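# Seat the label strip in the track above network jacks

## Task

Take the label strip standing in the box and slide it into the track located above the network jacks until it hits the stop, with its printed face toward the outside; it must stay there by itself once the robot lets go, since a strip held in place only by the gripper does not count.

## Robot and tools

Robot: two 6-joint arms, left_arm and right_arm, each with a parallel gripper. Both work in one scene frame. Its origin is the table centre, the table surface is at z = +0.020 m and +z is up. The arms face each other across the table. left_arm's base is at (-0.194, +0.522, +0.083) m, quat_wxyz (+0.832, 0, 0, -0.555). right_arm's base is at (+0.197, -0.518, +0.109) m, quat_wxyz (+0.388, 0, 0, +0.922). The names left and right are labels only and do not match image sides.

Gripper frame: fingers extend along the gripper's +x axis and close along its y axis. The reported end_effector_position (link pinch) sits midway between the finger pads, about 3 to 4 cm short of the fingertips. At long reach the printed position may be somewhat wrong.

execute_actions takes "actions", a list holding at most one item, plus an optional "pictures" boolean (images come by default).
- Empty list []: no command; just returns the state.
- Motion: {"rows": [...], "steps": n}. n is 1 to 15 control steps of 1/30 s each and defaults to 15. Each row is used for one step. If there are fewer rows than steps, the last row repeats.
- Wait: {"steps": n} with no rows. n is at most 300. It returns when n steps have gone by since the previous result, and your reply time counts toward them.
- If a call is refused, nothing goes to the robot.

Each row is a single list of 14 numbers covering both arms, even when only one arm moves. The order is left_arm waist, shoulder, elbow, wrist pitch, wrist yaw, wrist roll, gripper opening, then the same seven for right_arm. The six joint values are absolute target angles in radians, in the same form as the Joint positions line. They are not offsets.

Joint ranges for each arm, in radians:
- waist -3.054 to 3.054
- shoulder 0.000 to 3.142
- elbow 0.000 to 2.356
- wrist pitch -1.571 to 1.571
- wrist yaw -1.571 to 1.571
- wrist roll -3.142 to 3.142

A call is refused if a target is more than 0.010 rad beyond a range end and also farther out than that joint's last reported angle. True ends may differ by up to 0.010 rad. Targets beyond the true end are clipped to it, and the result then says "joint sent to its limit". That message may concern an earlier action. Its absence does not prove there is more room.

The gripper opening is an absolute value from -1 to 1. +1 means fully open, with a pad gap of 0.088 m. Empty fingers close at about -0.80, and lower values add nothing. Going from open to closed takes at least about 0.5 s.

Motion limits:
- Each step, a joint's target is held to a maximum lead over its measured angle: 0.211 rad for waist, shoulder and elbow, 0.213 for wrist pitch, 0.267 for wrist yaw and 0.228 for wrist roll.
- If the targets would put the gripper more than 70 mm from where it is, the whole arm's targets are scaled back.
- So distant goals take several calls.
- Friction can stop joints short, especially at long reach, and tiny moves may not happen. Check Joint positions after each move.

Between calls the arms keep heading to the last row sent. They give that up once everything has nearly stopped, or when any step is HELD. After that, only a new action moves them on.

Result lines:
- State line, left_arm: … | right_arm: …: gripper position (m), quat_wxyz and velocities (m/s, rad/s) in the scene frame.
- Joint positions and Joint velocities: one block per arm, six joints then the pad gap in m.
- grip_measured: the measured opening on the command scale. To hold something, keep commanding a value clearly below grip_measured; the lower you go, the harder the squeeze, up to about 34 N per pad. Readings may be off by about 1 mm. Snapping shut fast can over-squeeze and may pop the fingers open.
- joint command not followed: a clearance check altered or blocked joint targets; the rest of the row still ran.
- HELD: marks steps where your row, or part of it, was not sent.
- Joint torques: total drive output per joint. They are noisy, offset, and nonzero even with no load.
- MOTOR HOT: a motor has reached 50 °C. At 95 °C you get an OVER-TEMPERATURE FAULT: the arm is held until it cools, and if it does not cool in 30 to 60 s it loses power and goes limp. Holding loads heats motors, even while you are thinking.
- TORQUE FAULT: contact torque reached a joint's load limit. That arm freezes for 10 s and the rest of the call is dropped. Load limits in N m are waist 16.6, shoulder 20.6, elbow 20.5, wrist pitch 5.42, wrist yaw 5.4, wrist roll 5.07, and a held object's weight counts toward them.

Cameras: cam_high, cam_low, cam_left_wrist and cam_right_wrist, each 504x504, delivered in that order. Wrist cameras may be up to about 24 mm and 5 degrees off their nominal frame.

zoom_image takes "camera" (one of the four names) and "region" [x0, y0, x1, y1] in pixels, with the origin at top-left and at most 504 by 504. It returns a closer view of that camera's most recent image.

read_manual takes an optional "section" ("licences") and returns licence text only. It does not move the robot.

finished_scene takes "scene", the number of the current scene. Only call it after the strip sits at the track's stop, printed side facing out, and stays there with the grippers released and clear. Answering without any tool call ends everything.

Avoid:
- dropping the strip or letting it slip
- slamming or pressing hard, and heavy contact forces
- arms bumping or pressing each other (mounts count as part of the arm)
- anything leaving the table, which fails the task

Brief tugs on a held part, or pushes on loose objects, can happen at random. Your thinking time runs in real time once the first call is made, and quicker, smoother, lower-effort motion is preferred.

Each tool is called after "Call:" as name(argument=value, ...), one argument or row to a line, values as JSON.

## Session

Call:
execute_actions(
  actions=[],
)

Scene clock: 0.00 s of 4923.00 s.
left_arm: end_effector_position=(-0.1038, +0.2483, +0.2813) grip_measured=+1.000 end_effector_quat_wxyz=(-0.444, +0.569, -0.505, -0.474) end_effector_velocity=(-0.001, +0.005, -0.001) end_effector_angular_velocity=(+0.023, +0.001, +0.006) | right_arm: end_effector_position=(-0.0213, -0.2905, +0.4292) grip_measured=+1.000 end_effector_quat_wxyz=(+0.392, +0.020, -0.007, +0.920) end_effector_velocity=(+0.000, -0.001, +0.002) end_effector_angular_velocity=(+0.018, +0.006, +0.005)
Joint positions: left_arm=[-0.07   1.516  1.46  -1.355  0.011 -2.912  0.088] | right_arm=[-0.007  0.847  0.645  0.245  0.001  0.002  0.088]
Joint velocities: left_arm=[-0.002 -0.002 -0.002 -0.022 -0.007 -0.007  0.   ] | right_arm=[-0.002 -0.002 -0.007  0.022 -0.007 -0.007  0.   ]
Joint torques (N m, as the arm reports them, + toward a larger angle): no reading
Motor temperatures (°C, as the motors report them): left_arm=[20 29 29 33 21 22] | right_arm=[22 24 32 33 24 22]
Heat: left arm: hottest wrist pitch 33 °C (+0.0 °C/min); right arm: hottest wrist pitch 33 °C (+0.0 °C/min).

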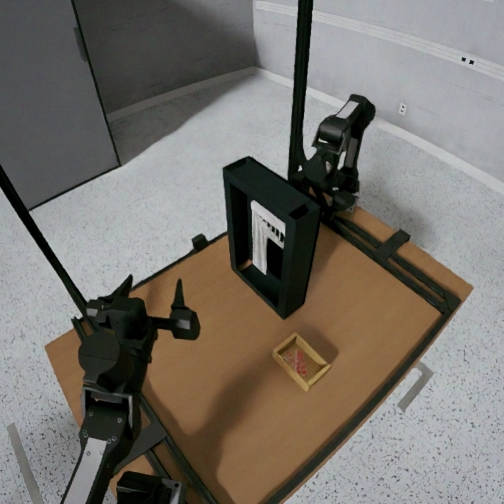

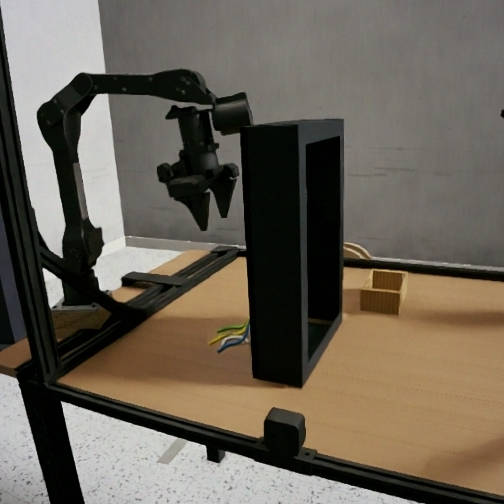

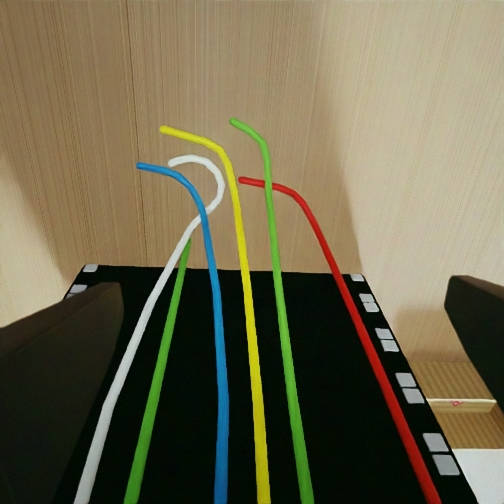

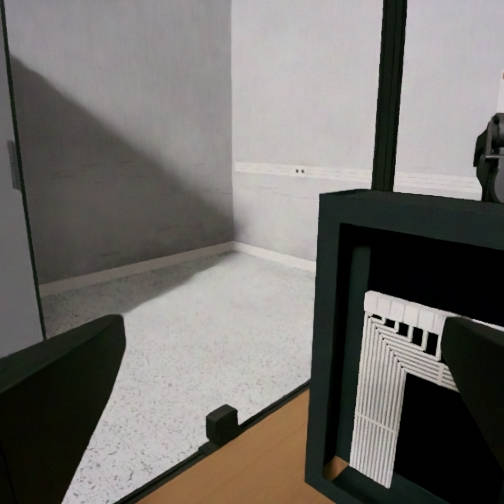

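Call:
zoom_image(
  camera="cam_high",
  region=[255, 315, 345, 405],
)

Call:
zoom_image(
  camera="cam_low",
  region=[335, 230, 425, 320],
)

Call:
zoom_image(
  camera="cam_left_wrist",
  region=[384, 340, 504, 480],
)

Region (255, 315, 345, 405) of cam_high's 504x504 image, scaled by 5.600, with more detail than that image has.

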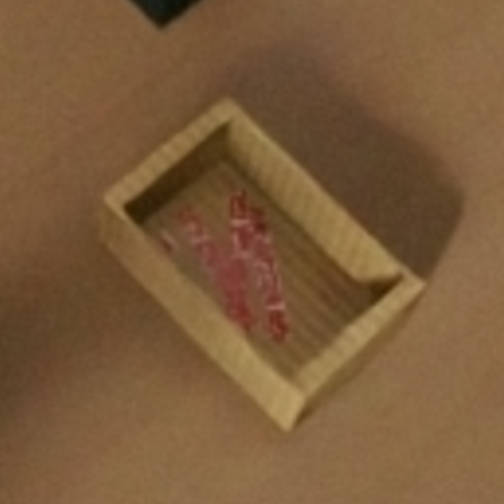

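Region (335, 230, 425, 320) of cam_low's 504x504 image, scaled by 5.600, with more detail than that image has.

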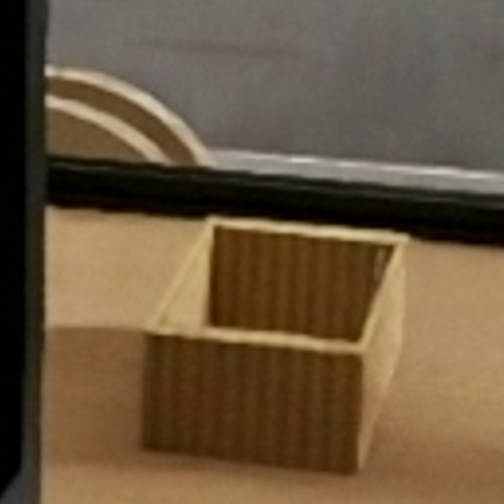

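Region (384, 340, 504, 480) of cam_left_wrist's 504x504 image, scaled by 3.600, with more detail than that image has; it fills the left 432 columns of this view, and the rest is white.

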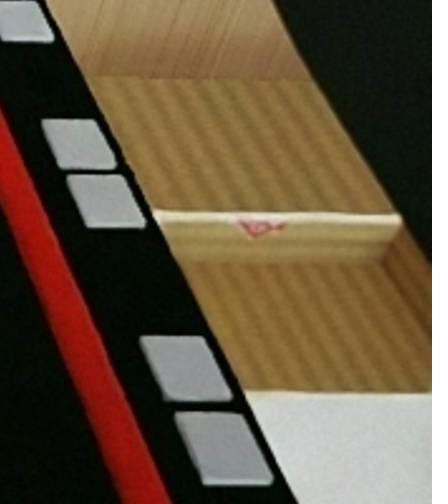

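Call:
execute_actions(
  actions=[
    {"rows": [[-0.072,1.505,1.445,-1.345,0.01,-2.915,1,-0.015,0.85,0.642,0.242,0,0,1],[-0.075,1.48,1.415,-1.325,0.01,-2.92,1,-0.03,0.854,0.637,0.238,0,0,1],[-0.08,1.445,1.37,-1.295,0.01,-2.93,1,-0.05,0.86,0.63,0.232,0,0,1],[-0.085,1.405,1.315,-1.26,0.01,-2.94,1,-0.075,0.868,0.62,0.224,0,0,1],[-0.09,1.36,1.255,-1.22,0.01,-2.95,1,-0.1,0.876,0.61,0.215,0,0,1],[-0.095,1.31,1.19,-1.175,0.01,-2.96,1,-0.128,0.884,0.6,0.206,0,0,1],[-0.1,1.26,1.125,-1.13,0.01,-2.97,1,-0.156,0.893,0.59,0.197,0,0,1],[-0.105,1.21,1.06,-1.08,0.01,-2.98,1,-0.184,0.901,0.58,0.188,0,0,1],[-0.11,1.16,0.995,-1.03,0.01,-2.99,1,-0.212,0.91,0.57,0.179,0,0,1],[-0.115,1.11,0.93,-0.98,0.01,-3.0,1,-0.24,0.918,0.56,0.17,0,0,1],[-0.12,1.065,0.87,-0.925,0.01,-3.01,1,-0.268,0.927,0.55,0.161,0,0,1],[-0.125,1.02,0.81,-0.87,0.01,-3.02,1,-0.296,0.935,0.54,0.152,0,0,1],[-0.13,0.98,0.755,-0.81,0.01,-3.03,1,-0.324,0.944,0.53,0.143,0,0,1],[-0.135,0.94,0.7,-0.75,0.01,-3.04,1,-0.352,0.952,0.52,0.134,0,0,1],[-0.14,0.9,0.65,-0.685,0.01,-3.05,1,-0.38,0.961,0.51,0.125,0,0,1]], "steps": 15},
  ],
  pictures=false,
)

Call:
execute_actions(
  actions=[
    {"rows": [[-0.145,0.865,0.6,-0.61,0.01,-3.06,1,-0.408,0.97,0.5,0.116,0,0,1],[-0.15,0.835,0.55,-0.53,0.01,-3.07,1,-0.436,0.978,0.49,0.107,0,0,1],[-0.155,0.805,0.5,-0.44,0.01,-3.08,1,-0.464,0.987,0.48,0.098,0,0,1],[-0.16,0.78,0.455,-0.35,0.01,-3.09,1,-0.492,0.996,0.468,0.088,0,0,1],[-0.165,0.758,0.412,-0.255,0.01,-3.1,1,-0.52,1.004,0.457,0.079,0,0,1],[-0.17,0.738,0.372,-0.16,0.01,-3.105,1,-0.546,1.012,0.447,0.07,0,0,1],[-0.175,0.72,0.337,-0.065,0.01,-3.11,1,-0.57,1.02,0.438,0.062,0,0,1],[-0.18,0.705,0.307,0.03,0.01,-3.115,1,-0.59,1.026,0.43,0.055,0,0,1],[-0.185,0.692,0.282,0.125,0.01,-3.12,1,-0.608,1.032,0.423,0.049,0,0,1],[-0.19,0.682,0.262,0.21,0.01,-3.125,1,-0.623,1.036,0.418,0.044,0,0,1],[-0.194,0.675,0.247,0.285,0.01,-3.13,1,-0.635,1.04,0.414,0.04,0,0,1],[-0.197,0.671,0.237,0.35,0.01,-3.134,1,-0.643,1.042,0.41,0.038,0,0,1],[-0.2,0.668,0.23,0.4,0.01,-3.137,1,-0.649,1.044,0.408,0.036,0,0,1],[-0.2,0.668,0.228,0.43,0.01,-3.14,1,-0.649,1.044,0.408,0.036,0,0,1],[-0.2,0.668,0.228,0.44,0.01,-3.14,1,-0.649,1.044,0.408,0.036,0,0,1]], "steps": 15},
  ],
  pictures=false,
)

Call:
execute_actions(
  actions=[
    {"steps": 12},
  ],
)

Scene clock: 71.37 s of 4923.00 s.
left_arm: end_effector_position=(-0.1306, +0.2859, +0.2369) grip_measured=+1.000 end_effector_quat_wxyz=(-0.334, +0.673, -0.555, -0.358) end_effector_velocity=(-0.042, +0.018, -0.141) end_effector_angular_velocity=(-1.315, -0.206, +0.111) | right_arm: end_effector_position=(+0.0517, -0.2279, +0.3344) grip_measured=+1.000 end_effector_quat_wxyz=(+0.522, -0.102, +0.064, +0.844) end_effector_velocity=(+0.249, +0.113, -0.264) end_effector_angular_velocity=(-0.705, -0.364, -0.843)
Joint positions: left_arm=[-0.126  1.006  0.817 -0.832  0.011 -3.023  0.088] | right_arm=[-0.308  0.934  0.543  0.148  0.002  0.002  0.088]
Joint velocities: left_arm=[-0.149 -1.258 -1.712  1.78  -0.007 -0.3    0.   ] | right_arm=[-0.838  0.242 -0.295 -0.256  0.007 -0.007  0.   ]
Joint torques (N m, as the arm reports them, + toward a larger angle): left_arm=[-0.18 -2.21  4.4   1.3  -0.01 -0.02] | right_arm=[-0.35 -2.04  5.45  1.44 -0.07 -0.08]
Motor temperatures (°C, as the motors report them): left_arm=[20 32 33 31 21 22] | right_arm=[22 25 38 38 24 22]
Heat: left arm: hottest elbow 33 °C (+1.0 °C/min); right arm: hottest elbow 38 °C (+3.0 °C/min).
Steps of this call (steps 1 to 90: nothing new was sent; then 67.87 s passed at rest; steps 91 to 105: all 15 steps of this action). Readings (joint positions):
91: left_arm=[-0.070 1.516 1.460 -1.355 0.011 -2.912] | right_arm=[-0.007 0.847 0.645 0.245 0.001 0.002]
92: left_arm=[-0.071 1.513 1.456 -1.348 0.011 -2.912] | right_arm=[-0.010 0.847 0.645 0.245 0.001 0.002]
94: left_arm=[-0.073 1.485 1.414 -1.310 0.011 -2.922] | right_arm=[-0.028 0.849 0.644 0.240 0.001 0.002]
98: left_arm=[-0.091 1.336 1.218 -1.183 0.011 -2.955] | right_arm=[-0.115 0.869 0.620 0.213 0.002 0.002]
105: the state above

Scene clock: 71.87 s of 4923.00 s.
left_arm: end_effector_position=(-0.1426, +0.2602, +0.2283) grip_measured=+1.000 end_effector_quat_wxyz=(-0.116, +0.758, -0.627, -0.136) end_effector_velocity=(+0.010, -0.108, +0.300) end_effector_angular_velocity=(-1.672, -0.265, -0.011) | right_arm: end_effector_position=(+0.1559, -0.2179, +0.2278) grip_measured=+1.000 end_effector_quat_wxyz=(+0.631, -0.214, +0.188, +0.722) end_effector_velocity=(+0.046, -0.009, -0.041) end_effector_angular_velocity=(-0.122, -0.027, -0.146)
Joint positions: left_arm=[-0.194  0.683  0.25   0.073  0.011 -3.132  0.088] | right_arm=[-0.637  1.034  0.418  0.04   0.001  0.002  0.088]
Joint velocities: left_arm=[-0.046 -0.1   -0.203  1.795 -0.007 -0.081  0.   ] | right_arm=[-0.144  0.042 -0.061 -0.022  0.007 -0.007  0.   ]
Joint torques (N m, as the arm reports them, + toward a larger angle): left_arm=[-0.1  -1.51  5.62  2.12  0.01 -0.02] | right_arm=[-0.08 -2.38  5.51  1.42 -0.04 -0.07]
Motor temperatures (°C, as the motors report them): left_arm=[20 32 33 31 21 22] | right_arm=[22 25 37 38 24 22]
Heat: left arm: hottest elbow 33 °C (+1.0 °C/min); right arm: hottest wrist pitch 38 °C (+3.0 °C/min).
Steps of this call (steps 1 to 15: all 15 steps of this action). Readings (joint positions):
1: left_arm=[-0.131 0.965 0.760 -0.771 0.011 -3.033] | right_arm=[-0.336 0.942 0.534 0.140 0.002 0.002]
2: left_arm=[-0.136 0.927 0.703 -0.710 0.011 -3.043] | right_arm=[-0.364 0.950 0.524 0.131 0.002 0.002]
4: left_arm=[-0.146 0.860 0.594 -0.589 0.011 -3.063] | right_arm=[-0.420 0.967 0.505 0.113 0.002 0.002]
8: left_arm=[-0.165 0.761 0.408 -0.348 0.011 -3.097] | right_arm=[-0.528 1.000 0.463 0.076 0.002 0.002]
15: the state above

Scene clock: 72.27 s of 4923.00 s.
left_arm: end_effector_position=(-0.1411, +0.2484, +0.3043) grip_measured=+1.000 end_effector_quat_wxyz=(-0.000, +0.770, -0.638, +0.003) end_effector_velocity=(-0.002, -0.000, +0.013) end_effector_angular_velocity=(-0.059, -0.019, -0.010) | right_arm: end_effector_position=(+0.1585, -0.2182, +0.2261) grip_measured=+1.000 end_effector_quat_wxyz=(+0.633, -0.215, +0.190, +0.719) end_effector_velocity=(-0.003, +0.001, +0.003) end_effector_angular_velocity=(+0.011, +0.007, +0.020)
Joint positions: left_arm=[-0.198  0.669  0.24   0.433  0.01  -3.138  0.088] | right_arm=[-0.645  1.036  0.416  0.037  0.001  0.002  0.088]
Joint velocities: left_arm=[-0.002  0.002 -0.002  0.066  0.007  0.007  0.   ] | right_arm=[-0.002 -0.002  0.002  0.007 -0.022 -0.007  0.   ]
Joint torques (N m, as the arm reports them, + toward a larger angle): left_arm=[-0.16 -0.92  5.05  1.84 -0.01 -0.03] | right_arm=[-0.32 -2.09  5.16  1.31 -0.04 -0.07]
Motor temperatures (°C, as the motors report them): left_arm=[20 32 33 31 21 22] | right_arm=[22 25 37 38 24 22]
Heat: left arm: hottest elbow 33 °C (+1.0 °C/min); right arm: hottest wrist pitch 38 °C (+3.0 °C/min).
Steps of this call (steps 1 to 12: the robot went on to your last target). Readings (joint positions):
1: left_arm=[-0.196 0.681 0.245 0.134 0.010 -3.133] | right_arm=[-0.640 1.036 0.417 0.039 0.001 0.002]
2: left_arm=[-0.196 0.679 0.243 0.195 0.010 -3.135] | right_arm=[-0.642 1.036 0.416 0.039 0.001 0.002]
4: left_arm=[-0.197 0.676 0.242 0.313 0.010 -3.136] | right_arm=[-0.644 1.036 0.416 0.039 0.001 0.002]
8: left_arm=[-0.198 0.669 0.242 0.412 0.010 -3.138] | right_arm=[-0.645 1.036 0.416 0.037 0.001 0.002]
12: the state above

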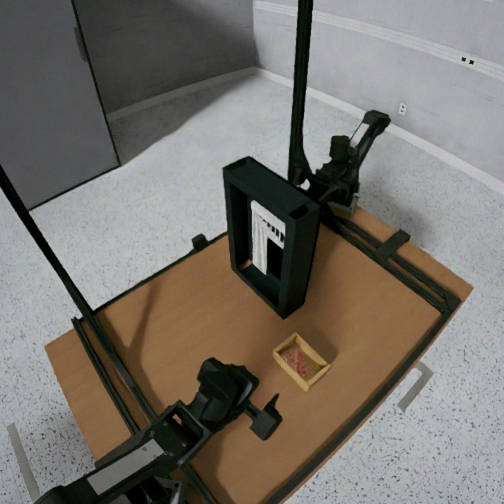

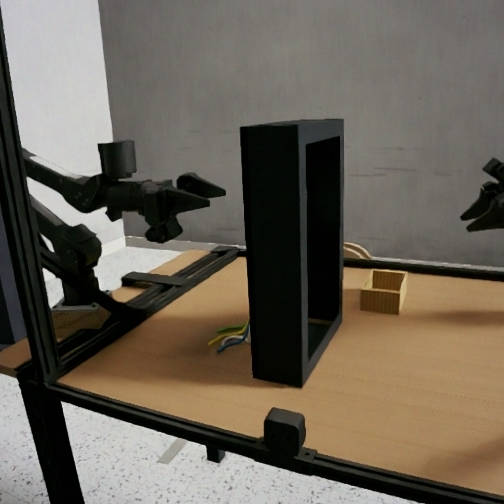

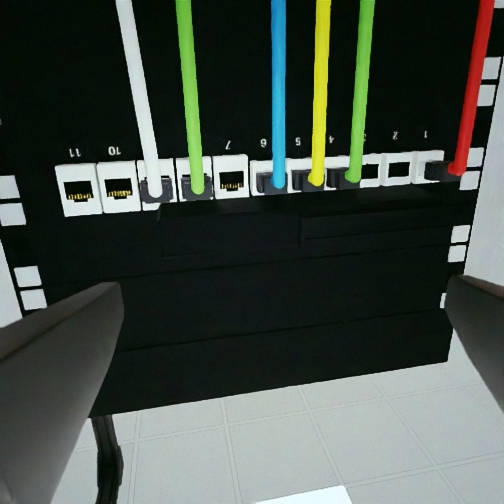

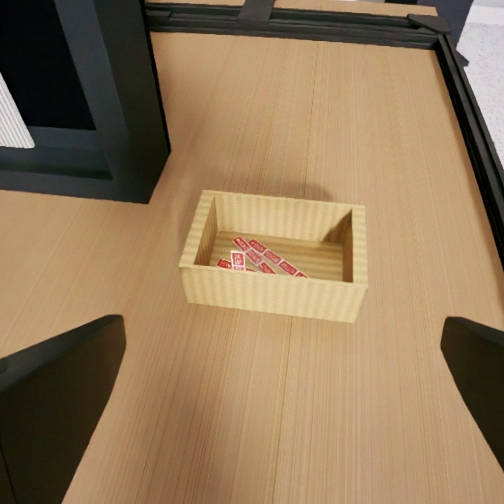

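Call:
zoom_image(
  camera="cam_right_wrist",
  region=[170, 180, 380, 330],
)

Call:
zoom_image(
  camera="cam_left_wrist",
  region=[280, 140, 504, 290],
)

Region (170, 180, 380, 330) of cam_right_wrist's 504x504 image, scaled by 2.400, with more detail than that image has; it fills the top 360 rows of this view, and the rest is white.

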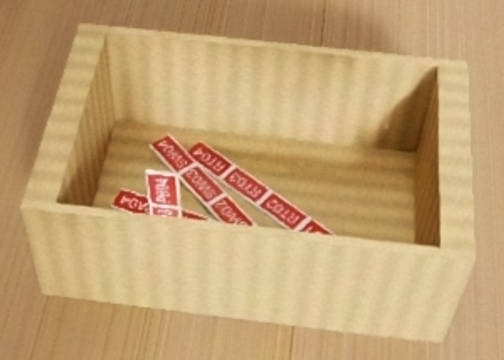

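Region (280, 140, 504, 290) of cam_left_wrist's 504x504 image, scaled by 2.250, with more detail than that image has; it fills the top 338 rows of this view, and the rest is white.

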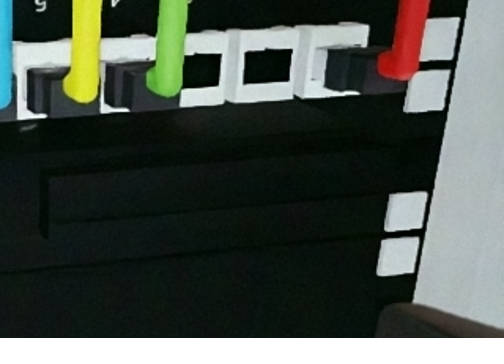

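Call:
execute_actions(
  actions=[
    {"rows": [[-0.19,0.67,0.24,0.44,0.01,-3.12,0.9,-0.645,1.045,0.42,0.032,0,0,0.9],[-0.16,0.675,0.242,0.443,0.012,-3.09,0.8,-0.645,1.052,0.43,0.025,0,0.002,0.8],[-0.115,0.682,0.245,0.447,0.015,-3.05,0.7,-0.644,1.062,0.442,0.015,0,0.004,0.7],[-0.06,0.69,0.248,0.452,0.02,-3.0,0.6,-0.644,1.075,0.458,0.002,0,0.006,0.6],[0.0,0.7,0.252,0.458,0.025,-2.94,0.5,-0.643,1.09,0.477,-0.013,0,0.008,0.5],[0.07,0.712,0.257,0.465,0.03,-2.875,0.4,-0.643,1.108,0.5,-0.031,0,0.01,0.4],[0.14,0.726,0.262,0.473,0.036,-2.805,0.3,-0.642,1.128,0.525,-0.052,0,0.013,0.3],[0.21,0.742,0.268,0.482,0.042,-2.73,0.2,-0.641,1.151,0.553,-0.075,0,0.016,0.2],[0.28,0.76,0.275,0.492,0.049,-2.655,0.1,-0.64,1.176,0.584,-0.1,0,0.019,0.1],[0.35,0.78,0.283,0.503,0.056,-2.58,0,-0.639,1.204,0.619,-0.128,0,0.023,0],[0.415,0.803,0.292,0.515,0.064,-2.505,-0.1,-0.638,1.234,0.656,-0.158,0,0.027,-0.1],[0.47,0.83,0.303,0.53,0.072,-2.43,-0.2,-0.637,1.266,0.696,-0.19,0,0.031,-0.2],[0.52,0.862,0.317,0.547,0.081,-2.355,-0.25,-0.636,1.3,0.738,-0.224,0,0.035,-0.25],[0.56,0.9,0.335,0.566,0.09,-2.28,-0.3,-0.635,1.335,0.782,-0.26,0,0.04,-0.3],[0.585,0.945,0.357,0.588,0.1,-2.2,-0.3,-0.634,1.372,0.828,-0.298,0,0.045,-0.3]], "steps": 15},
  ],
  pictures=false,
)

Call:
execute_actions(
  actions=[
    {"rows": [[0.6,1.0,0.387,0.612,0.115,-2.11,-0.3,-0.633,1.41,0.876,-0.337,0,0.05,-0.3],[0.604,1.06,0.42,0.638,0.13,-2.02,-0.3,-0.631,1.45,0.925,-0.377,0,0.055,-0.3],[0.604,1.125,0.456,0.666,0.15,-1.93,-0.3,-0.63,1.49,0.975,-0.418,0,0.06,-0.3],[0.604,1.19,0.493,0.694,0.17,-1.84,-0.3,-0.628,1.531,1.026,-0.46,0,0.066,-0.3],[0.604,1.255,0.531,0.722,0.195,-1.75,-0.3,-0.627,1.573,1.078,-0.502,0,0.072,-0.3],[0.604,1.32,0.569,0.749,0.22,-1.66,-0.3,-0.625,1.615,1.13,-0.545,0,0.077,-0.3],[0.604,1.385,0.608,0.776,0.245,-1.57,-0.3,-0.624,1.657,1.183,-0.588,0,0.083,-0.3],[0.604,1.45,0.647,0.802,0.275,-1.48,-0.3,-0.622,1.7,1.236,-0.631,0,0.089,-0.3],[0.604,1.515,0.686,0.828,0.305,-1.39,-0.3,-0.621,1.742,1.289,-0.674,0,0.095,-0.3],[0.604,1.58,0.725,0.854,0.335,-1.3,-0.3,-0.619,1.784,1.341,-0.717,0,0.1,-0.3],[0.604,1.645,0.764,0.88,0.367,-1.21,-0.3,-0.618,1.826,1.393,-0.759,0,0.106,-0.3],[0.604,1.71,0.803,0.906,0.4,-1.12,-0.3,-0.617,1.867,1.444,-0.801,0,0.111,-0.3],[0.604,1.775,0.842,0.932,0.435,-1.03,-0.3,-0.615,1.907,1.494,-0.842,0,0.117,-0.3],[0.604,1.84,0.881,0.957,0.47,-0.94,-0.3,-0.614,1.947,1.543,-0.882,0,0.122,-0.3],[0.604,1.9,0.92,0.98,0.505,-0.85,-0.3,-0.613,1.985,1.591,-0.921,0,0.127,-0.3]], "steps": 15},
  ],
  pictures=false,
)

Call:
execute_actions(
  actions=[
    {"rows": [[0.604,1.96,0.958,1.003,0.545,-0.765,-0.3,-0.611,2.022,1.637,-0.959,0,0.132,-0.3],[0.604,2.02,0.995,1.026,0.585,-0.68,-0.3,-0.61,2.057,1.681,-0.995,0,0.137,-0.3],[0.604,2.075,1.03,1.047,0.625,-0.6,-0.3,-0.609,2.091,1.723,-1.029,0,0.142,-0.3],[0.604,2.13,1.063,1.068,0.665,-0.52,-0.3,-0.608,2.123,1.763,-1.061,0,0.146,-0.3],[0.604,2.18,1.094,1.087,0.705,-0.445,-0.3,-0.607,2.153,1.8,-1.091,0,0.15,-0.3],[0.604,2.227,1.123,1.105,0.745,-0.375,-0.3,-0.606,2.181,1.835,-1.119,0,0.154,-0.3],[0.604,2.27,1.15,1.121,0.783,-0.31,-0.3,-0.605,2.206,1.867,-1.145,0,0.157,-0.3],[0.604,2.309,1.174,1.136,0.82,-0.25,-0.3,-0.604,2.229,1.896,-1.168,0,0.16,-0.3],[0.604,2.344,1.196,1.149,0.853,-0.195,-0.3,-0.603,2.25,1.922,-1.189,0,0.163,-0.3],[0.604,2.374,1.215,1.161,0.883,-0.145,-0.3,-0.602,2.268,1.945,-1.207,0,0.166,-0.3],[0.604,2.399,1.231,1.171,0.91,-0.1,-0.3,-0.601,2.283,1.964,-1.222,0,0.168,-0.3],[0.604,2.42,1.245,1.179,0.932,-0.062,-0.3,-0.6,2.296,1.98,-1.235,0,0.17,-0.3],[0.604,2.436,1.256,1.185,0.95,-0.032,-0.3,-0.6,2.306,1.993,-1.245,0,0.172,-0.3],[0.604,2.447,1.264,1.189,0.962,-0.012,-0.3,-0.599,2.312,2.001,-1.252,0,0.173,-0.3],[0.604,2.453,1.27,1.191,0.97,0.002,-0.3,-0.599,2.315,2.005,-1.256,0,0.174,-0.3]], "steps": 15},
  ],
  pictures=false,
)

Call:
execute_actions(
  actions=[
    {"steps": 15},
  ],
)

Scene clock: 192.77 s of 4923.00 s.
left_arm: end_effector_position=(+0.0300, +0.3162, +0.3072) grip_measured=-0.184 end_effector_quat_wxyz=(-0.324, +0.866, -0.357, +0.130) end_effector_velocity=(+0.416, +0.220, +0.042) end_effector_angular_velocity=(+1.412, -1.372, +1.354) | right_arm: end_effector_position=(+0.1523, -0.1828, +0.2311) grip_measured=-0.182 end_effector_quat_wxyz=(+0.614, -0.276, +0.261, +0.692) end_effector_velocity=(-0.032, +0.153, +0.021) end_effector_angular_velocity=(-0.760, -0.007, -0.051)
Joint positions: left_arm=[ 0.468  0.852  0.302  0.543  0.071 -2.428  0.03 ] | right_arm=[-0.64   1.278  0.712 -0.214  0.001  0.031  0.03 ]
Joint velocities: left_arm=[ 1.507  1.004  0.466  0.52   0.139  1.971 -0.071] | right_arm=[ 0.032  0.989  1.253 -1.018 -0.007  0.125 -0.069]
Joint torques (N m, as the arm reports them, + toward a larger angle): left_arm=[-0.47 -0.39  7.45  1.93  0.25  0.14] | right_arm=[ 0.23 -3.17  7.44  1.15 -0.05  0.09]
Motor temperatures (°C, as the motors report them): left_arm=[20 29 33 40 21 22] | right_arm=[22 25 36 38 24 22]
Heat: left arm: hottest wrist pitch 40 °C (+2.0 °C/min); right arm: hottest wrist pitch 38 °C (+0.0 °C/min).
Steps of this call (steps 1 to 30: the robot went on to your last target; steps 31 to 90: nothing new was sent; then 117.00 s passed at rest; steps 91 to 105: all 15 steps of this action). Readings (joint positions):
91: left_arm=[-0.197 0.669 0.240 0.438 0.010 -3.136] | right_arm=[-0.645 1.036 0.416 0.037 0.001 0.002]
92: left_arm=[-0.193 0.669 0.240 0.438 0.011 -3.127] | right_arm=[-0.645 1.037 0.416 0.035 0.001 0.002]
94: left_arm=[-0.152 0.673 0.240 0.443 0.015 -3.080] | right_arm=[-0.645 1.045 0.422 0.022 0.001 0.002]
98: left_arm=[0.050 0.705 0.243 0.462 0.026 -2.885] | right_arm=[-0.645 1.098 0.480 -0.031 0.001 0.007]
105: the state above

Scene clock: 193.27 s of 4923.00 s.
left_arm: end_effector_position=(+0.1566, +0.2226, +0.3177) grip_measured=-0.299 end_effector_quat_wxyz=(+0.657, -0.584, +0.290, -0.378) end_effector_velocity=(+0.181, -0.283, -0.112) end_effector_angular_velocity=(+1.010, -1.845, -0.888) | right_arm: end_effector_position=(+0.1330, -0.1033, +0.2161) grip_measured=-0.299 end_effector_quat_wxyz=(+0.555, -0.408, +0.409, +0.598) end_effector_velocity=(-0.034, +0.124, -0.087) end_effector_angular_velocity=(-0.903, -0.090, -0.125)
Joint positions: left_arm=[ 0.602  1.67   0.816  0.919  0.417 -1.447  0.024] | right_arm=[-0.62   1.87   1.459 -0.819  0.001  0.111  0.024]
Joint velocities: left_arm=[-0.002  1.692  1.175  0.725  1.004  1.956 -0.   ] | right_arm=[ 0.037  1.194  1.482 -1.194  0.007  0.168 -0.   ]
Joint torques (N m, as the arm reports them, + toward a larger angle): left_arm=[ 0.19 -4.55  5.67  1.74  0.25  0.19] | right_arm=[ 0.19 -7.23  6.67  0.55 -0.05  0.08]
Motor temperatures (°C, as the motors report them): left_arm=[20 29 33 40 21 22] | right_arm=[22 25 36 38 24 22]
Heat: left arm: hottest wrist pitch 40 °C (+2.0 °C/min); right arm: hottest wrist pitch 38 °C (+0.0 °C/min).
Steps of this call (steps 1 to 15: all 15 steps of this action). Readings (joint positions):
1: left_arm=[0.513 0.889 0.320 0.562 0.078 -2.362] | right_arm=[-0.639 1.311 0.755 -0.248 0.001 0.036]
2: left_arm=[0.546 0.933 0.342 0.583 0.089 -2.297] | right_arm=[-0.638 1.347 0.800 -0.285 0.001 0.040]
4: left_arm=[0.581 1.038 0.399 0.631 0.121 -2.166] | right_arm=[-0.636 1.422 0.894 -0.361 0.001 0.050]
8: left_arm=[0.598 1.271 0.543 0.736 0.208 -1.905] | right_arm=[-0.630 1.582 1.097 -0.525 0.001 0.072]
15: the state above

Scene clock: 193.77 s of 4923.00 s.
left_arm: end_effector_position=(+0.1793, +0.1377, +0.1540) grip_measured=-0.300 end_effector_quat_wxyz=(+0.712, -0.171, +0.168, -0.660) end_effector_velocity=(-0.051, -0.023, -0.233) end_effector_angular_velocity=(+0.286, -1.724, -0.509) | right_arm: end_effector_position=(+0.1212, -0.0752, +0.1758) grip_measured=-0.300 end_effector_quat_wxyz=(+0.505, -0.493, +0.494, +0.508) end_effector_velocity=(-0.010, +0.006, -0.035) end_effector_angular_velocity=(-0.225, -0.030, -0.019)
Joint positions: left_arm=[ 0.602  2.414  1.225  1.168  0.924 -0.467  0.024] | right_arm=[-0.603  2.279  1.963 -1.229  0.001  0.167  0.024]
Joint velocities: left_arm=[-0.007  0.652  0.232  0.139  0.476  1.971 -0.   ] | right_arm=[ 0.017  0.281  0.339 -0.286 -0.007  0.037  0.   ]
Joint torques (N m, as the arm reports them, + toward a larger angle): left_arm=[  0.28 -10.22   6.25   2.23   0.2    0.16] | right_arm=[  0.13 -10.08   6.54   0.09  -0.05   0.1 ]
Motor temperatures (°C, as the motors report them): left_arm=[20 29 33 40 21 22] | right_arm=[22 25 36 38 24 22]
Heat: left arm: hottest wrist pitch 40 °C (+2.0 °C/min); right arm: hottest wrist pitch 38 °C (+0.0 °C/min).
Steps of this call (steps 1 to 15: all 15 steps of this action). Readings (joint positions):
1: left_arm=[0.602 1.726 0.855 0.943 0.452 -1.381] | right_arm=[-0.619 1.910 1.508 -0.859 0.001 0.116]
2: left_arm=[0.602 1.782 0.894 0.967 0.488 -1.316] | right_arm=[-0.617 1.948 1.555 -0.898 0.001 0.122]
4: left_arm=[0.602 1.894 0.969 1.013 0.564 -1.185] | right_arm=[-0.615 2.021 1.645 -0.971 0.001 0.132]
8: left_arm=[0.602 2.113 1.100 1.093 0.720 -0.924] | right_arm=[-0.610 2.147 1.800 -1.097 0.001 0.148]
15: the state above

Scene clock: 194.27 s of 4923.00 s.
left_arm: end_effector_position=(+0.1790, +0.1336, +0.1526) grip_measured=-0.300 end_effector_quat_wxyz=(+0.718, -0.000, -0.002, -0.696) end_effector_velocity=(+0.002, -0.001, -0.001) end_effector_angular_velocity=(+0.005, -0.016, +0.020) | right_arm: end_effector_position=(+0.1204, -0.0744, +0.1756) grip_measured=-0.300 end_effector_quat_wxyz=(+0.503, -0.496, +0.497, +0.504) end_effector_velocity=(+0.003, -0.005, +0.000) end_effector_angular_velocity=(-0.020, -0.011, +0.005)
Joint positions: left_arm=[ 0.602  2.447  1.263  1.191  0.965 -0.003  0.024] | right_arm=[-0.602  2.297  1.993 -1.254  0.001  0.171  0.024]
Joint velocities: left_arm=[-0.002 -0.002 -0.002 -0.007 -0.022  0.022 -0.   ] | right_arm=[-0.002 -0.002 -0.002 -0.022  0.007 -0.007  0.   ]
Joint torques (N m, as the arm reports them, + toward a larger angle): left_arm=[ 0.16 -8.43  4.64  1.49  0.14  0.12] | right_arm=[ 0.18 -9.61  6.37  0.14 -0.05  0.08]
Motor temperatures (°C, as the motors report them): left_arm=[20 29 33 40 21 22] | right_arm=[22 25 36 38 24 22]
Heat: left arm: hottest wrist pitch 40 °C (+2.0 °C/min); right arm: hottest wrist pitch 38 °C (+0.0 °C/min).
Steps of this call (steps 1 to 15: the robot went on to your last target). Readings (joint positions):
1: left_arm=[0.602 2.432 1.231 1.173 0.938 -0.401] | right_arm=[-0.603 2.286 1.973 -1.237 0.001 0.169]
2: left_arm=[0.602 2.441 1.237 1.177 0.947 -0.336] | right_arm=[-0.603 2.292 1.979 -1.242 0.001 0.169]
4: left_arm=[0.602 2.447 1.245 1.184 0.957 -0.206] | right_arm=[-0.602 2.296 1.985 -1.249 0.001 0.170]
8: left_arm=[0.602 2.447 1.262 1.191 0.962 -0.044] | right_arm=[-0.602 2.297 1.992 -1.253 0.001 0.171]
15: the state above

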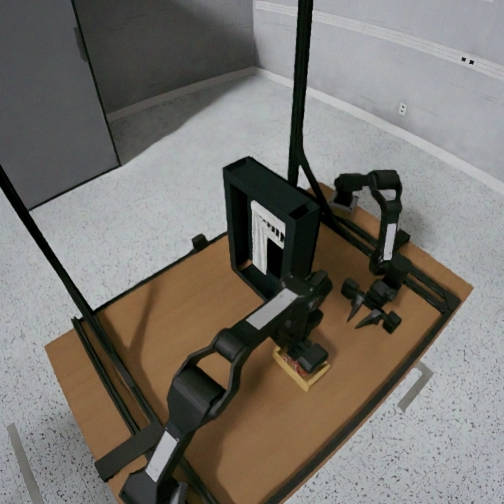

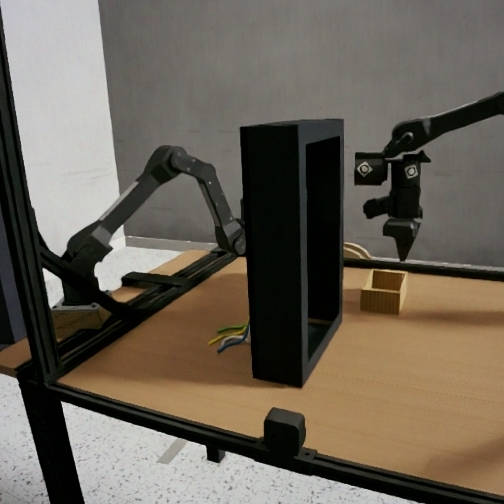

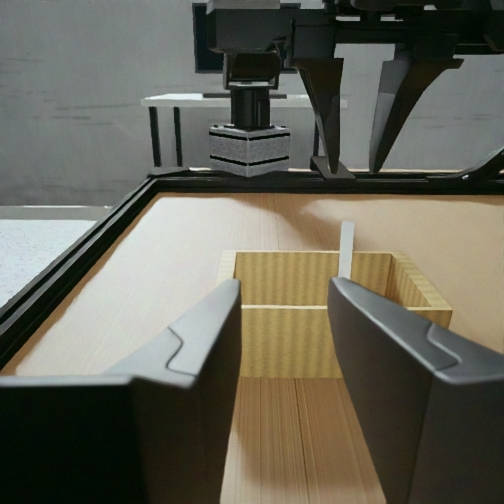

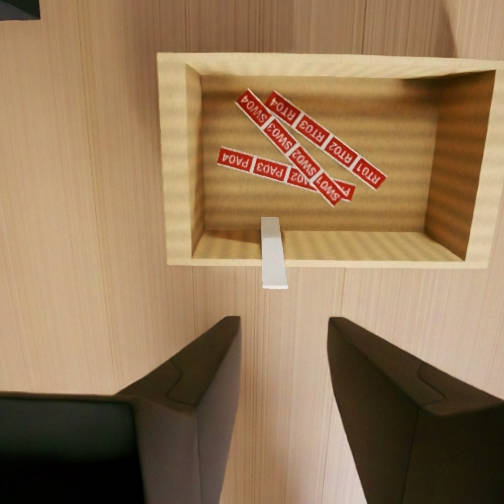

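Call:
execute_actions(
  actions=[
    {"rows": [[0.604,2.449,1.265,1.191,0.967,0,-0.3,-0.602,2.285,1.98,-1.247,0,0.172,-0.3],[0.604,2.449,1.265,1.191,0.967,0,-0.3,-0.602,2.278,1.962,-1.23,0,0.172,-0.3],[0.604,2.449,1.265,1.191,0.967,0,-0.3,-0.602,2.27,1.94,-1.207,0,0.172,-0.3],[0.604,2.449,1.265,1.191,0.967,0,-0.3,-0.602,2.26,1.912,-1.178,0,0.172,-0.3],[0.604,2.449,1.265,1.191,0.967,0,-0.3,-0.602,2.249,1.88,-1.145,0,0.172,-0.3],[0.604,2.449,1.265,1.191,0.967,0,-0.3,-0.602,2.237,1.845,-1.109,0,0.172,-0.3],[0.604,2.449,1.265,1.191,0.967,0,-0.3,-0.602,2.225,1.808,-1.071,0,0.172,-0.3],[0.604,2.449,1.265,1.191,0.967,0,-0.3,-0.602,2.212,1.771,-1.033,0,0.172,-0.3],[0.604,2.449,1.265,1.191,0.967,0,-0.3,-0.602,2.2,1.735,-0.996,0,0.172,-0.3],[0.604,2.449,1.265,1.191,0.967,0,-0.3,-0.602,2.189,1.702,-0.962,0,0.172,-0.3],[0.604,2.449,1.265,1.191,0.967,0,-0.3,-0.602,2.179,1.673,-0.932,0,0.172,-0.3],[0.604,2.449,1.265,1.191,0.967,0,-0.3,-0.602,2.171,1.65,-0.908,0,0.172,-0.3],[0.604,2.449,1.265,1.191,0.967,0,-0.3,-0.602,2.165,1.633,-0.89,0,0.172,-0.3],[0.604,2.449,1.265,1.191,0.967,0,-0.3,-0.602,2.161,1.622,-0.879,0,0.172,-0.3],[0.604,2.449,1.265,1.191,0.967,0,-0.3,-0.602,2.16,1.618,-0.875,0,0.172,-0.3]], "steps": 15},
  ],
  pictures=false,
)

Call:
execute_actions(
  actions=[
    {"steps": 12},
  ],
)

Scene clock: 227.30 s of 4923.00 s.
left_arm: end_effector_position=(+0.1789, +0.1336, +0.1526) grip_measured=-0.300 end_effector_quat_wxyz=(+0.718, +0.001, -0.003, -0.696) end_effector_velocity=(-0.001, -0.000, -0.002) end_effector_angular_velocity=(+0.012, +0.026, +0.005) | right_arm: end_effector_position=(+0.1219, -0.0832, +0.1345) grip_measured=-0.300 end_effector_quat_wxyz=(+0.522, -0.467, +0.476, +0.532) end_effector_velocity=(+0.010, -0.031, -0.048) end_effector_angular_velocity=(+0.110, +0.011, -0.001)
Joint positions: left_arm=[0.602 2.447 1.263 1.191 0.965 0.    0.024] | right_arm=[-0.602  2.2    1.66  -0.917  0.001  0.171  0.024]
Joint velocities: left_arm=[-0.002 -0.007 -0.007 -0.022 -0.007 -0.007 -0.   ] | right_arm=[-0.007 -0.154 -0.462  0.418  0.007 -0.007 -0.   ]
Joint torques (N m, as the arm reports them, + toward a larger angle): left_arm=[ 0.37 -8.88  4.21  1.5   0.1   0.04] | right_arm=[ -0.08 -14.2    4.65   0.68  -0.04   0.02]
Motor temperatures (°C, as the motors report them): left_arm=[20 37 33 39 21 22] | right_arm=[22 33 37 34 24 22]
Heat: left arm: hottest wrist pitch 39 °C (-1.0 °C/min); right arm: hottest elbow 37 °C (-1.0 °C/min).
Steps of this call (steps 1 to 15: the robot went on to your last target; steps 16 to 90: nothing new was sent; then 29.53 s passed at rest; steps 91 to 105: all 15 steps of this action). Readings (joint positions):
91: left_arm=[0.602 2.447 1.263 1.191 0.965 0.000] | right_arm=[-0.602 2.297 1.993 -1.254 0.001 0.171]
92: left_arm=[0.602 2.447 1.263 1.191 0.965 0.000] | right_arm=[-0.602 2.297 1.991 -1.251 0.001 0.171]
94: left_arm=[0.602 2.447 1.263 1.191 0.965 0.000] | right_arm=[-0.602 2.293 1.970 -1.223 0.001 0.171]
98: left_arm=[0.602 2.447 1.263 1.191 0.965 0.000] | right_arm=[-0.602 2.264 1.862 -1.116 0.001 0.171]
105: the state above

Scene clock: 227.70 s of 4923.00 s.
left_arm: end_effector_position=(+0.1789, +0.1336, +0.1526) grip_measured=-0.300 end_effector_quat_wxyz=(+0.718, +0.001, -0.003, -0.696) end_effector_velocity=(-0.001, -0.000, -0.002) end_effector_angular_velocity=(+0.007, +0.003, +0.005) | right_arm: end_effector_position=(+0.1219, -0.0828, +0.1338) grip_measured=-0.300 end_effector_quat_wxyz=(+0.527, -0.460, +0.471, +0.538) end_effector_velocity=(+0.000, -0.000, -0.001) end_effector_angular_velocity=(+0.002, +0.003, +0.035)
Joint positions: left_arm=[0.602 2.447 1.263 1.191 0.965 0.    0.024] | right_arm=[-0.602  2.184  1.628 -0.878  0.001  0.171  0.024]
Joint velocities: left_arm=[-0.002 -0.002 -0.007 -0.007 -0.007  0.007 -0.   ] | right_arm=[-0.002 -0.002 -0.007  0.007 -0.007 -0.037 -0.   ]
Joint torques (N m, as the arm reports them, + toward a larger angle): left_arm=[ 0.26 -8.94  4.16  1.51  0.07  0.08] | right_arm=[ -0.07 -13.67   4.11   0.62  -0.05   0.03]
Motor temperatures (°C, as the motors report them): left_arm=[20 37 33 39 21 22] | right_arm=[22 33 37 34 24 22]
Heat: left arm: hottest wrist pitch 39 °C (-1.0 °C/min); right arm: hottest elbow 37 °C (-1.0 °C/min).
Steps of this call (steps 1 to 12: the robot went on to your last target). Readings (joint positions):
1: left_arm=[0.602 2.447 1.263 1.191 0.965 0.000] | right_arm=[-0.602 2.196 1.647 -0.905 0.001 0.171]
2: left_arm=[0.602 2.447 1.263 1.191 0.965 0.000] | right_arm=[-0.602 2.193 1.639 -0.896 0.001 0.171]
4: left_arm=[0.602 2.447 1.263 1.191 0.965 0.000] | right_arm=[-0.602 2.190 1.631 -0.886 0.001 0.171]
8: left_arm=[0.602 2.447 1.263 1.191 0.965 0.000] | right_arm=[-0.602 2.185 1.628 -0.879 0.001 0.171]
12: the state above

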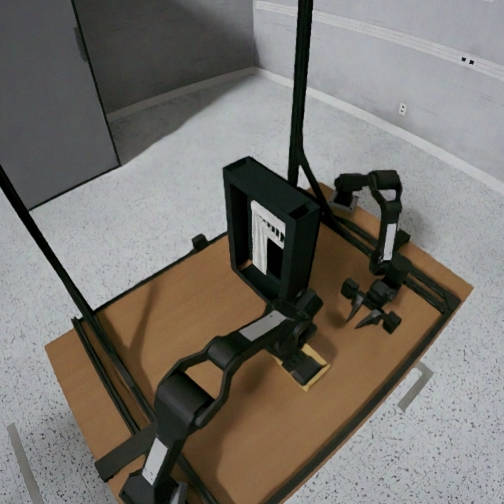

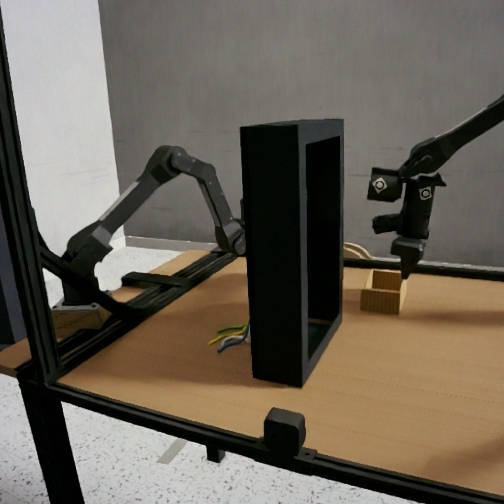

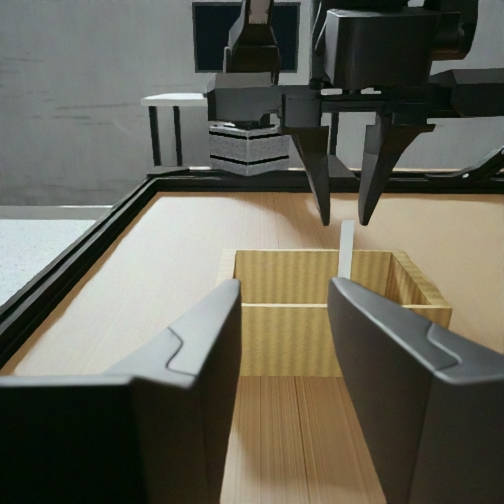

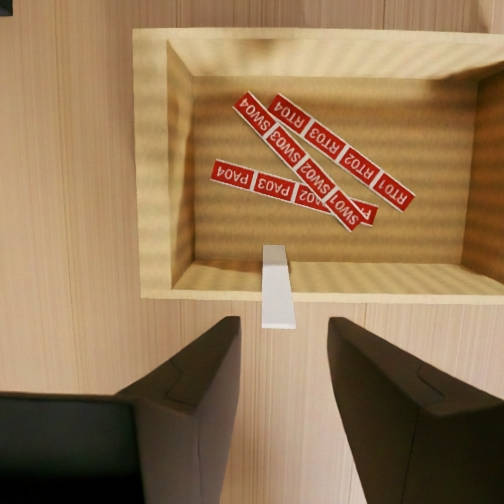

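Call:
execute_actions(
  actions=[
    {"rows": [[0.604,2.449,1.265,1.191,0.967,0,-0.3,-0.6,2.185,1.638,-0.875,0,0.172,-0.3],[0.604,2.449,1.265,1.191,0.967,0,-0.3,-0.598,2.197,1.643,-0.873,0,0.173,-0.3],[0.604,2.449,1.265,1.191,0.967,0,-0.3,-0.596,2.204,1.647,-0.871,0,0.174,-0.3],[0.604,2.449,1.265,1.191,0.967,0,-0.3,-0.595,2.21,1.65,-0.869,0,0.175,-0.3],[0.604,2.449,1.265,1.191,0.967,0,-0.3,-0.595,2.216,1.653,-0.866,0,0.175,-0.3],[0.604,2.449,1.265,1.191,0.967,0,-0.3,-0.595,2.222,1.655,-0.864,0,0.175,-0.33],[0.604,2.449,1.265,1.191,0.967,0,-0.3,-0.595,2.227,1.657,-0.862,0,0.175,-0.36],[0.604,2.449,1.265,1.191,0.967,0,-0.3,-0.595,2.231,1.657,-0.86,0,0.175,-0.4],[0.604,2.449,1.265,1.191,0.967,0,-0.3,-0.595,2.234,1.657,-0.86,0,0.175,-0.44]], "steps": 15},
  ],
)

Call:
zoom_image(
  camera="cam_right_wrist",
  region=[220, 270, 350, 400],
)

Call:
zoom_image(
  camera="cam_left_wrist",
  region=[300, 180, 400, 280],
)

Scene clock: 249.33 s of 4923.00 s.
left_arm: end_effector_position=(+0.1790, +0.1338, +0.1524) grip_measured=-0.300 end_effector_quat_wxyz=(+0.718, +0.001, -0.003, -0.696) end_effector_velocity=(+0.001, -0.001, +0.003) end_effector_angular_velocity=(-0.007, -0.003, +0.005) | right_arm: end_effector_position=(+0.1192, -0.0776, +0.1245) grip_measured=-0.433 end_effector_quat_wxyz=(+0.526, -0.461, +0.471, +0.538) end_effector_velocity=(-0.000, +0.001, -0.006) end_effector_angular_velocity=(-0.009, +0.007, -0.009)
Joint positions: left_arm=[0.603 2.448 1.263 1.191 0.965 0.    0.024] | right_arm=[-0.598  2.218  1.646 -0.864  0.001  0.172  0.018]
Joint velocities: left_arm=[-0.002 -0.002  0.002  0.007 -0.007 -0.007 -0.   ] | right_arm=[-0.002  0.017  0.002  0.007 -0.007  0.007 -0.004]
Joint torques (N m, as the arm reports them, + toward a larger angle): left_arm=[ 0.26 -8.88  4.23  1.5   0.07  0.03] | right_arm=[ 0.2  -9.45  6.25  0.64 -0.05  0.09]
Motor temperatures (°C, as the motors report them): left_arm=[20 40 32 38 21 22] | right_arm=[22 42 36 34 24 22]
Heat: left arm: hottest shoulder 40 °C (+0.0 °C/min); right arm: hottest shoulder 42 °C (+4.1 °C/min).
Steps of this call (steps 1 to 30: the robot went on to your last target; steps 31 to 90: nothing new was sent; then 18.13 s passed at rest; steps 91 to 105: all 15 steps of this action). Readings (joint positions):
91: left_arm=[0.603 2.448 1.263 1.191 0.965 0.000] | right_arm=[-0.602 2.183 1.626 -0.877 0.001 0.171]
92: left_arm=[0.603 2.448 1.263 1.191 0.965 0.000] | right_arm=[-0.602 2.183 1.626 -0.877 0.001 0.171]
94: left_arm=[0.603 2.448 1.263 1.191 0.965 0.000] | right_arm=[-0.602 2.184 1.629 -0.876 0.001 0.171]
98: left_arm=[0.603 2.448 1.263 1.191 0.965 0.000] | right_arm=[-0.599 2.197 1.643 -0.866 0.001 0.172]
105: the state above

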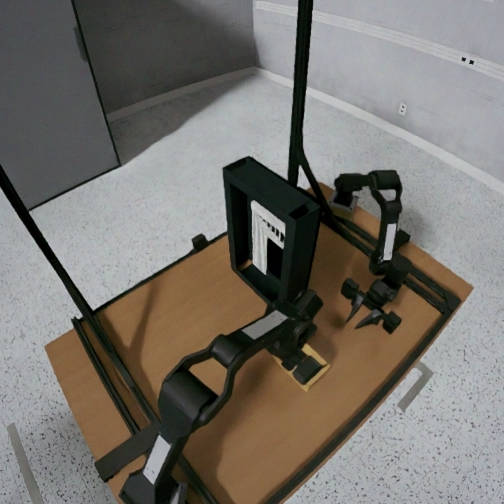

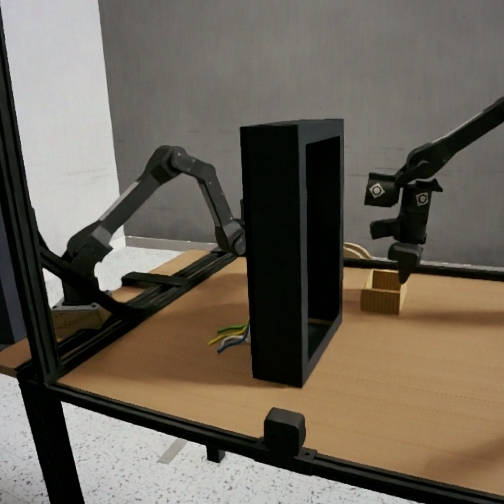

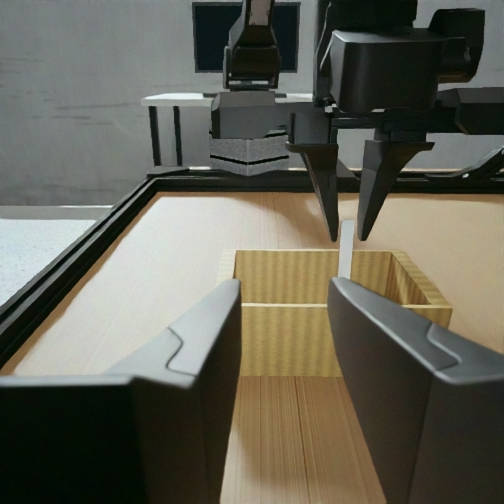

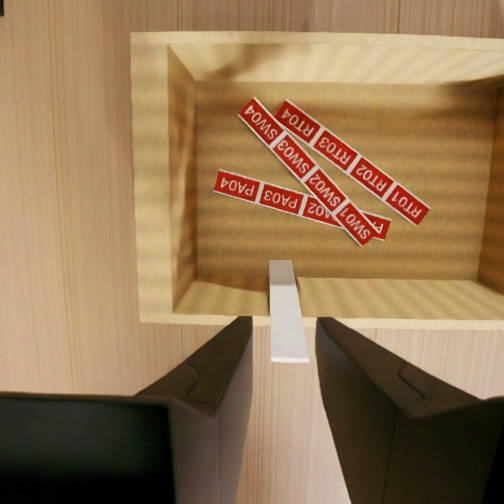

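Region (220, 270, 350, 400) of cam_right_wrist's 504x504 image, scaled by 3.877, with more detail than that image has.

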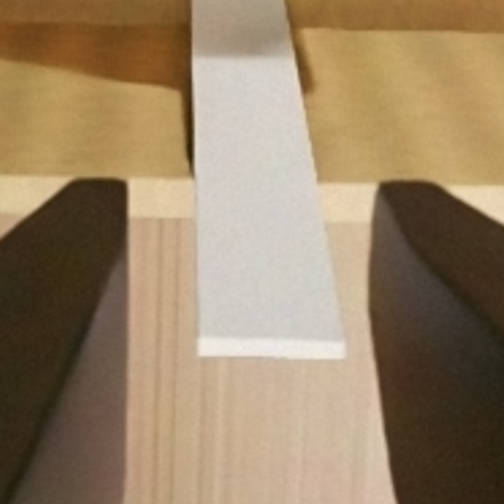

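Region (300, 180, 400, 280) of cam_left_wrist's 504x504 image, scaled by 5.040, with more detail than that image has.

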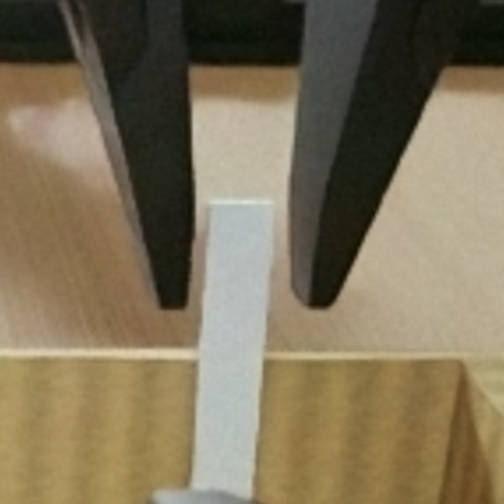

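Call:
execute_actions(
  actions=[
    {"rows": [[0.604,2.449,1.265,1.191,0.967,0,-0.3,-0.602,2.225,1.65,-0.862,0,0.175,-0.48],[0.604,2.449,1.265,1.191,0.967,0,-0.3,-0.602,2.22,1.647,-0.862,0,0.175,-0.51],[0.604,2.449,1.265,1.191,0.967,0,-0.3,-0.602,2.22,1.647,-0.862,0,0.175,-0.54],[0.604,2.449,1.265,1.191,0.967,0,-0.3,-0.602,2.22,1.647,-0.862,0,0.175,-0.56],[0.604,2.449,1.265,1.191,0.967,0,-0.3,-0.602,2.22,1.647,-0.862,0,0.175,-0.58],[0.604,2.449,1.265,1.191,0.967,0,-0.3,-0.602,2.22,1.647,-0.862,0,0.175,-0.6],[0.604,2.449,1.265,1.191,0.967,0,-0.3,-0.602,2.22,1.647,-0.862,0,0.175,-0.62],[0.604,2.449,1.265,1.191,0.967,0,-0.3,-0.602,2.22,1.647,-0.862,0,0.175,-0.64],[0.604,2.449,1.265,1.191,0.967,0,-0.3,-0.602,2.22,1.647,-0.862,0,0.175,-0.66],[0.604,2.449,1.265,1.191,0.967,0,-0.3,-0.602,2.22,1.647,-0.862,0,0.175,-0.69],[0.604,2.449,1.265,1.191,0.967,0,-0.3,-0.602,2.22,1.647,-0.862,0,0.175,-0.73],[0.604,2.449,1.265,1.191,0.967,0,-0.3,-0.602,2.22,1.647,-0.862,0,0.175,-0.78],[0.604,2.449,1.265,1.191,0.967,0,-0.3,-0.602,2.22,1.647,-0.862,0,0.175,-0.83],[0.604,2.449,1.265,1.191,0.967,0,-0.3,-0.602,2.22,1.647,-0.862,0,0.175,-0.88]], "steps": 15},
  ],
)

Scene clock: 263.30 s of 4923.00 s.
left_arm: end_effector_position=(+0.1791, +0.1337, +0.1525) grip_measured=-0.300 end_effector_quat_wxyz=(+0.718, +0.001, -0.003, -0.696) end_effector_velocity=(-0.000, -0.001, -0.001) end_effector_angular_velocity=(+0.004, -0.001, +0.005) | right_arm: end_effector_position=(+0.1193, -0.0772, +0.1243) grip_measured=-0.638 end_effector_quat_wxyz=(+0.526, -0.460, +0.470, +0.539) end_effector_velocity=(+0.000, -0.002, +0.000) end_effector_angular_velocity=(-0.008, +0.003, +0.020)
Joint positions: left_arm=[0.603 2.448 1.263 1.191 0.965 0.    0.024] | right_arm=[-0.599  2.219  1.647 -0.862  0.001  0.172  0.008]
Joint velocities: left_arm=[-0.002 -0.002 -0.002 -0.007 -0.007  0.007 -0.   ] | right_arm=[-0.002 -0.002 -0.002 -0.007 -0.007 -0.022 -0.02 ]
Joint torques (N m, as the arm reports them, + toward a larger angle): left_arm=[ 0.13 -8.86  4.09  1.52  0.08  0.02] | right_arm=[ -0.35 -11.     5.11   0.47  -0.05   0.08]
Motor temperatures (°C, as the motors report them): left_arm=[20 42 32 38 21 22] | right_arm=[22 41 36 34 24 22]
Heat: left arm: hottest shoulder 42 °C (+2.0 °C/min); right arm: hottest shoulder 41 °C (+5.1 °C/min).
Steps of this call (steps 1 to 15: the robot went on to your last target; steps 16 to 90: nothing new was sent; then 10.47 s passed at rest; steps 91 to 105: all 15 steps of this action). Readings (joint positions):
91: left_arm=[0.603 2.448 1.263 1.191 0.965 0.000] | right_arm=[-0.598 2.219 1.647 -0.862 0.001 0.172]
92: left_arm=[0.603 2.448 1.263 1.191 0.965 0.000] | right_arm=[-0.598 2.219 1.647 -0.862 0.001 0.172]
94: left_arm=[0.603 2.448 1.263 1.191 0.965 0.000] | right_arm=[-0.598 2.219 1.647 -0.862 0.001 0.172]
98: left_arm=[0.603 2.448 1.263 1.191 0.965 0.000] | right_arm=[-0.598 2.219 1.647 -0.862 0.001 0.172]
105: the state above

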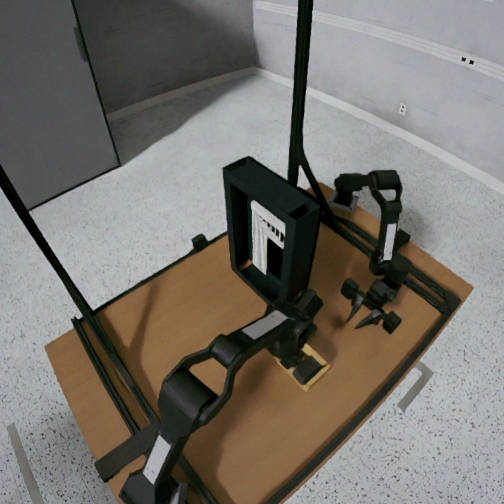

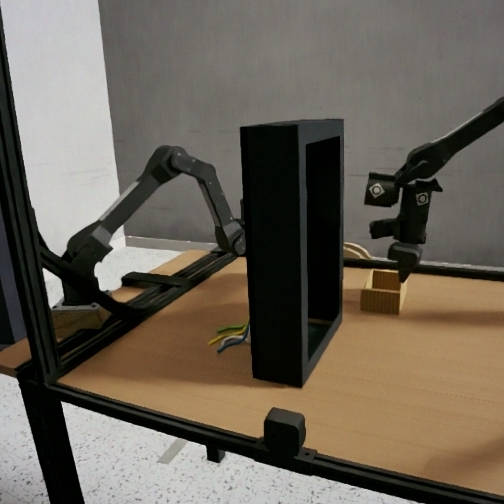

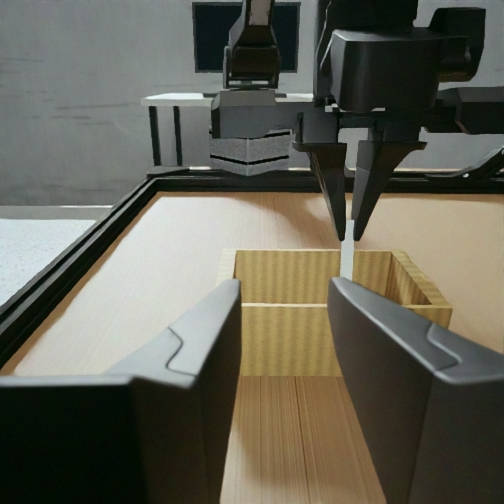

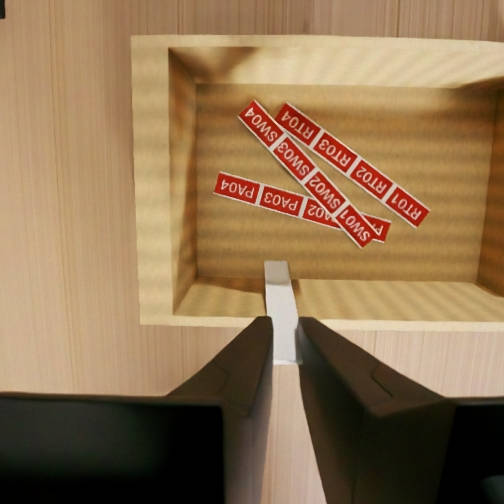

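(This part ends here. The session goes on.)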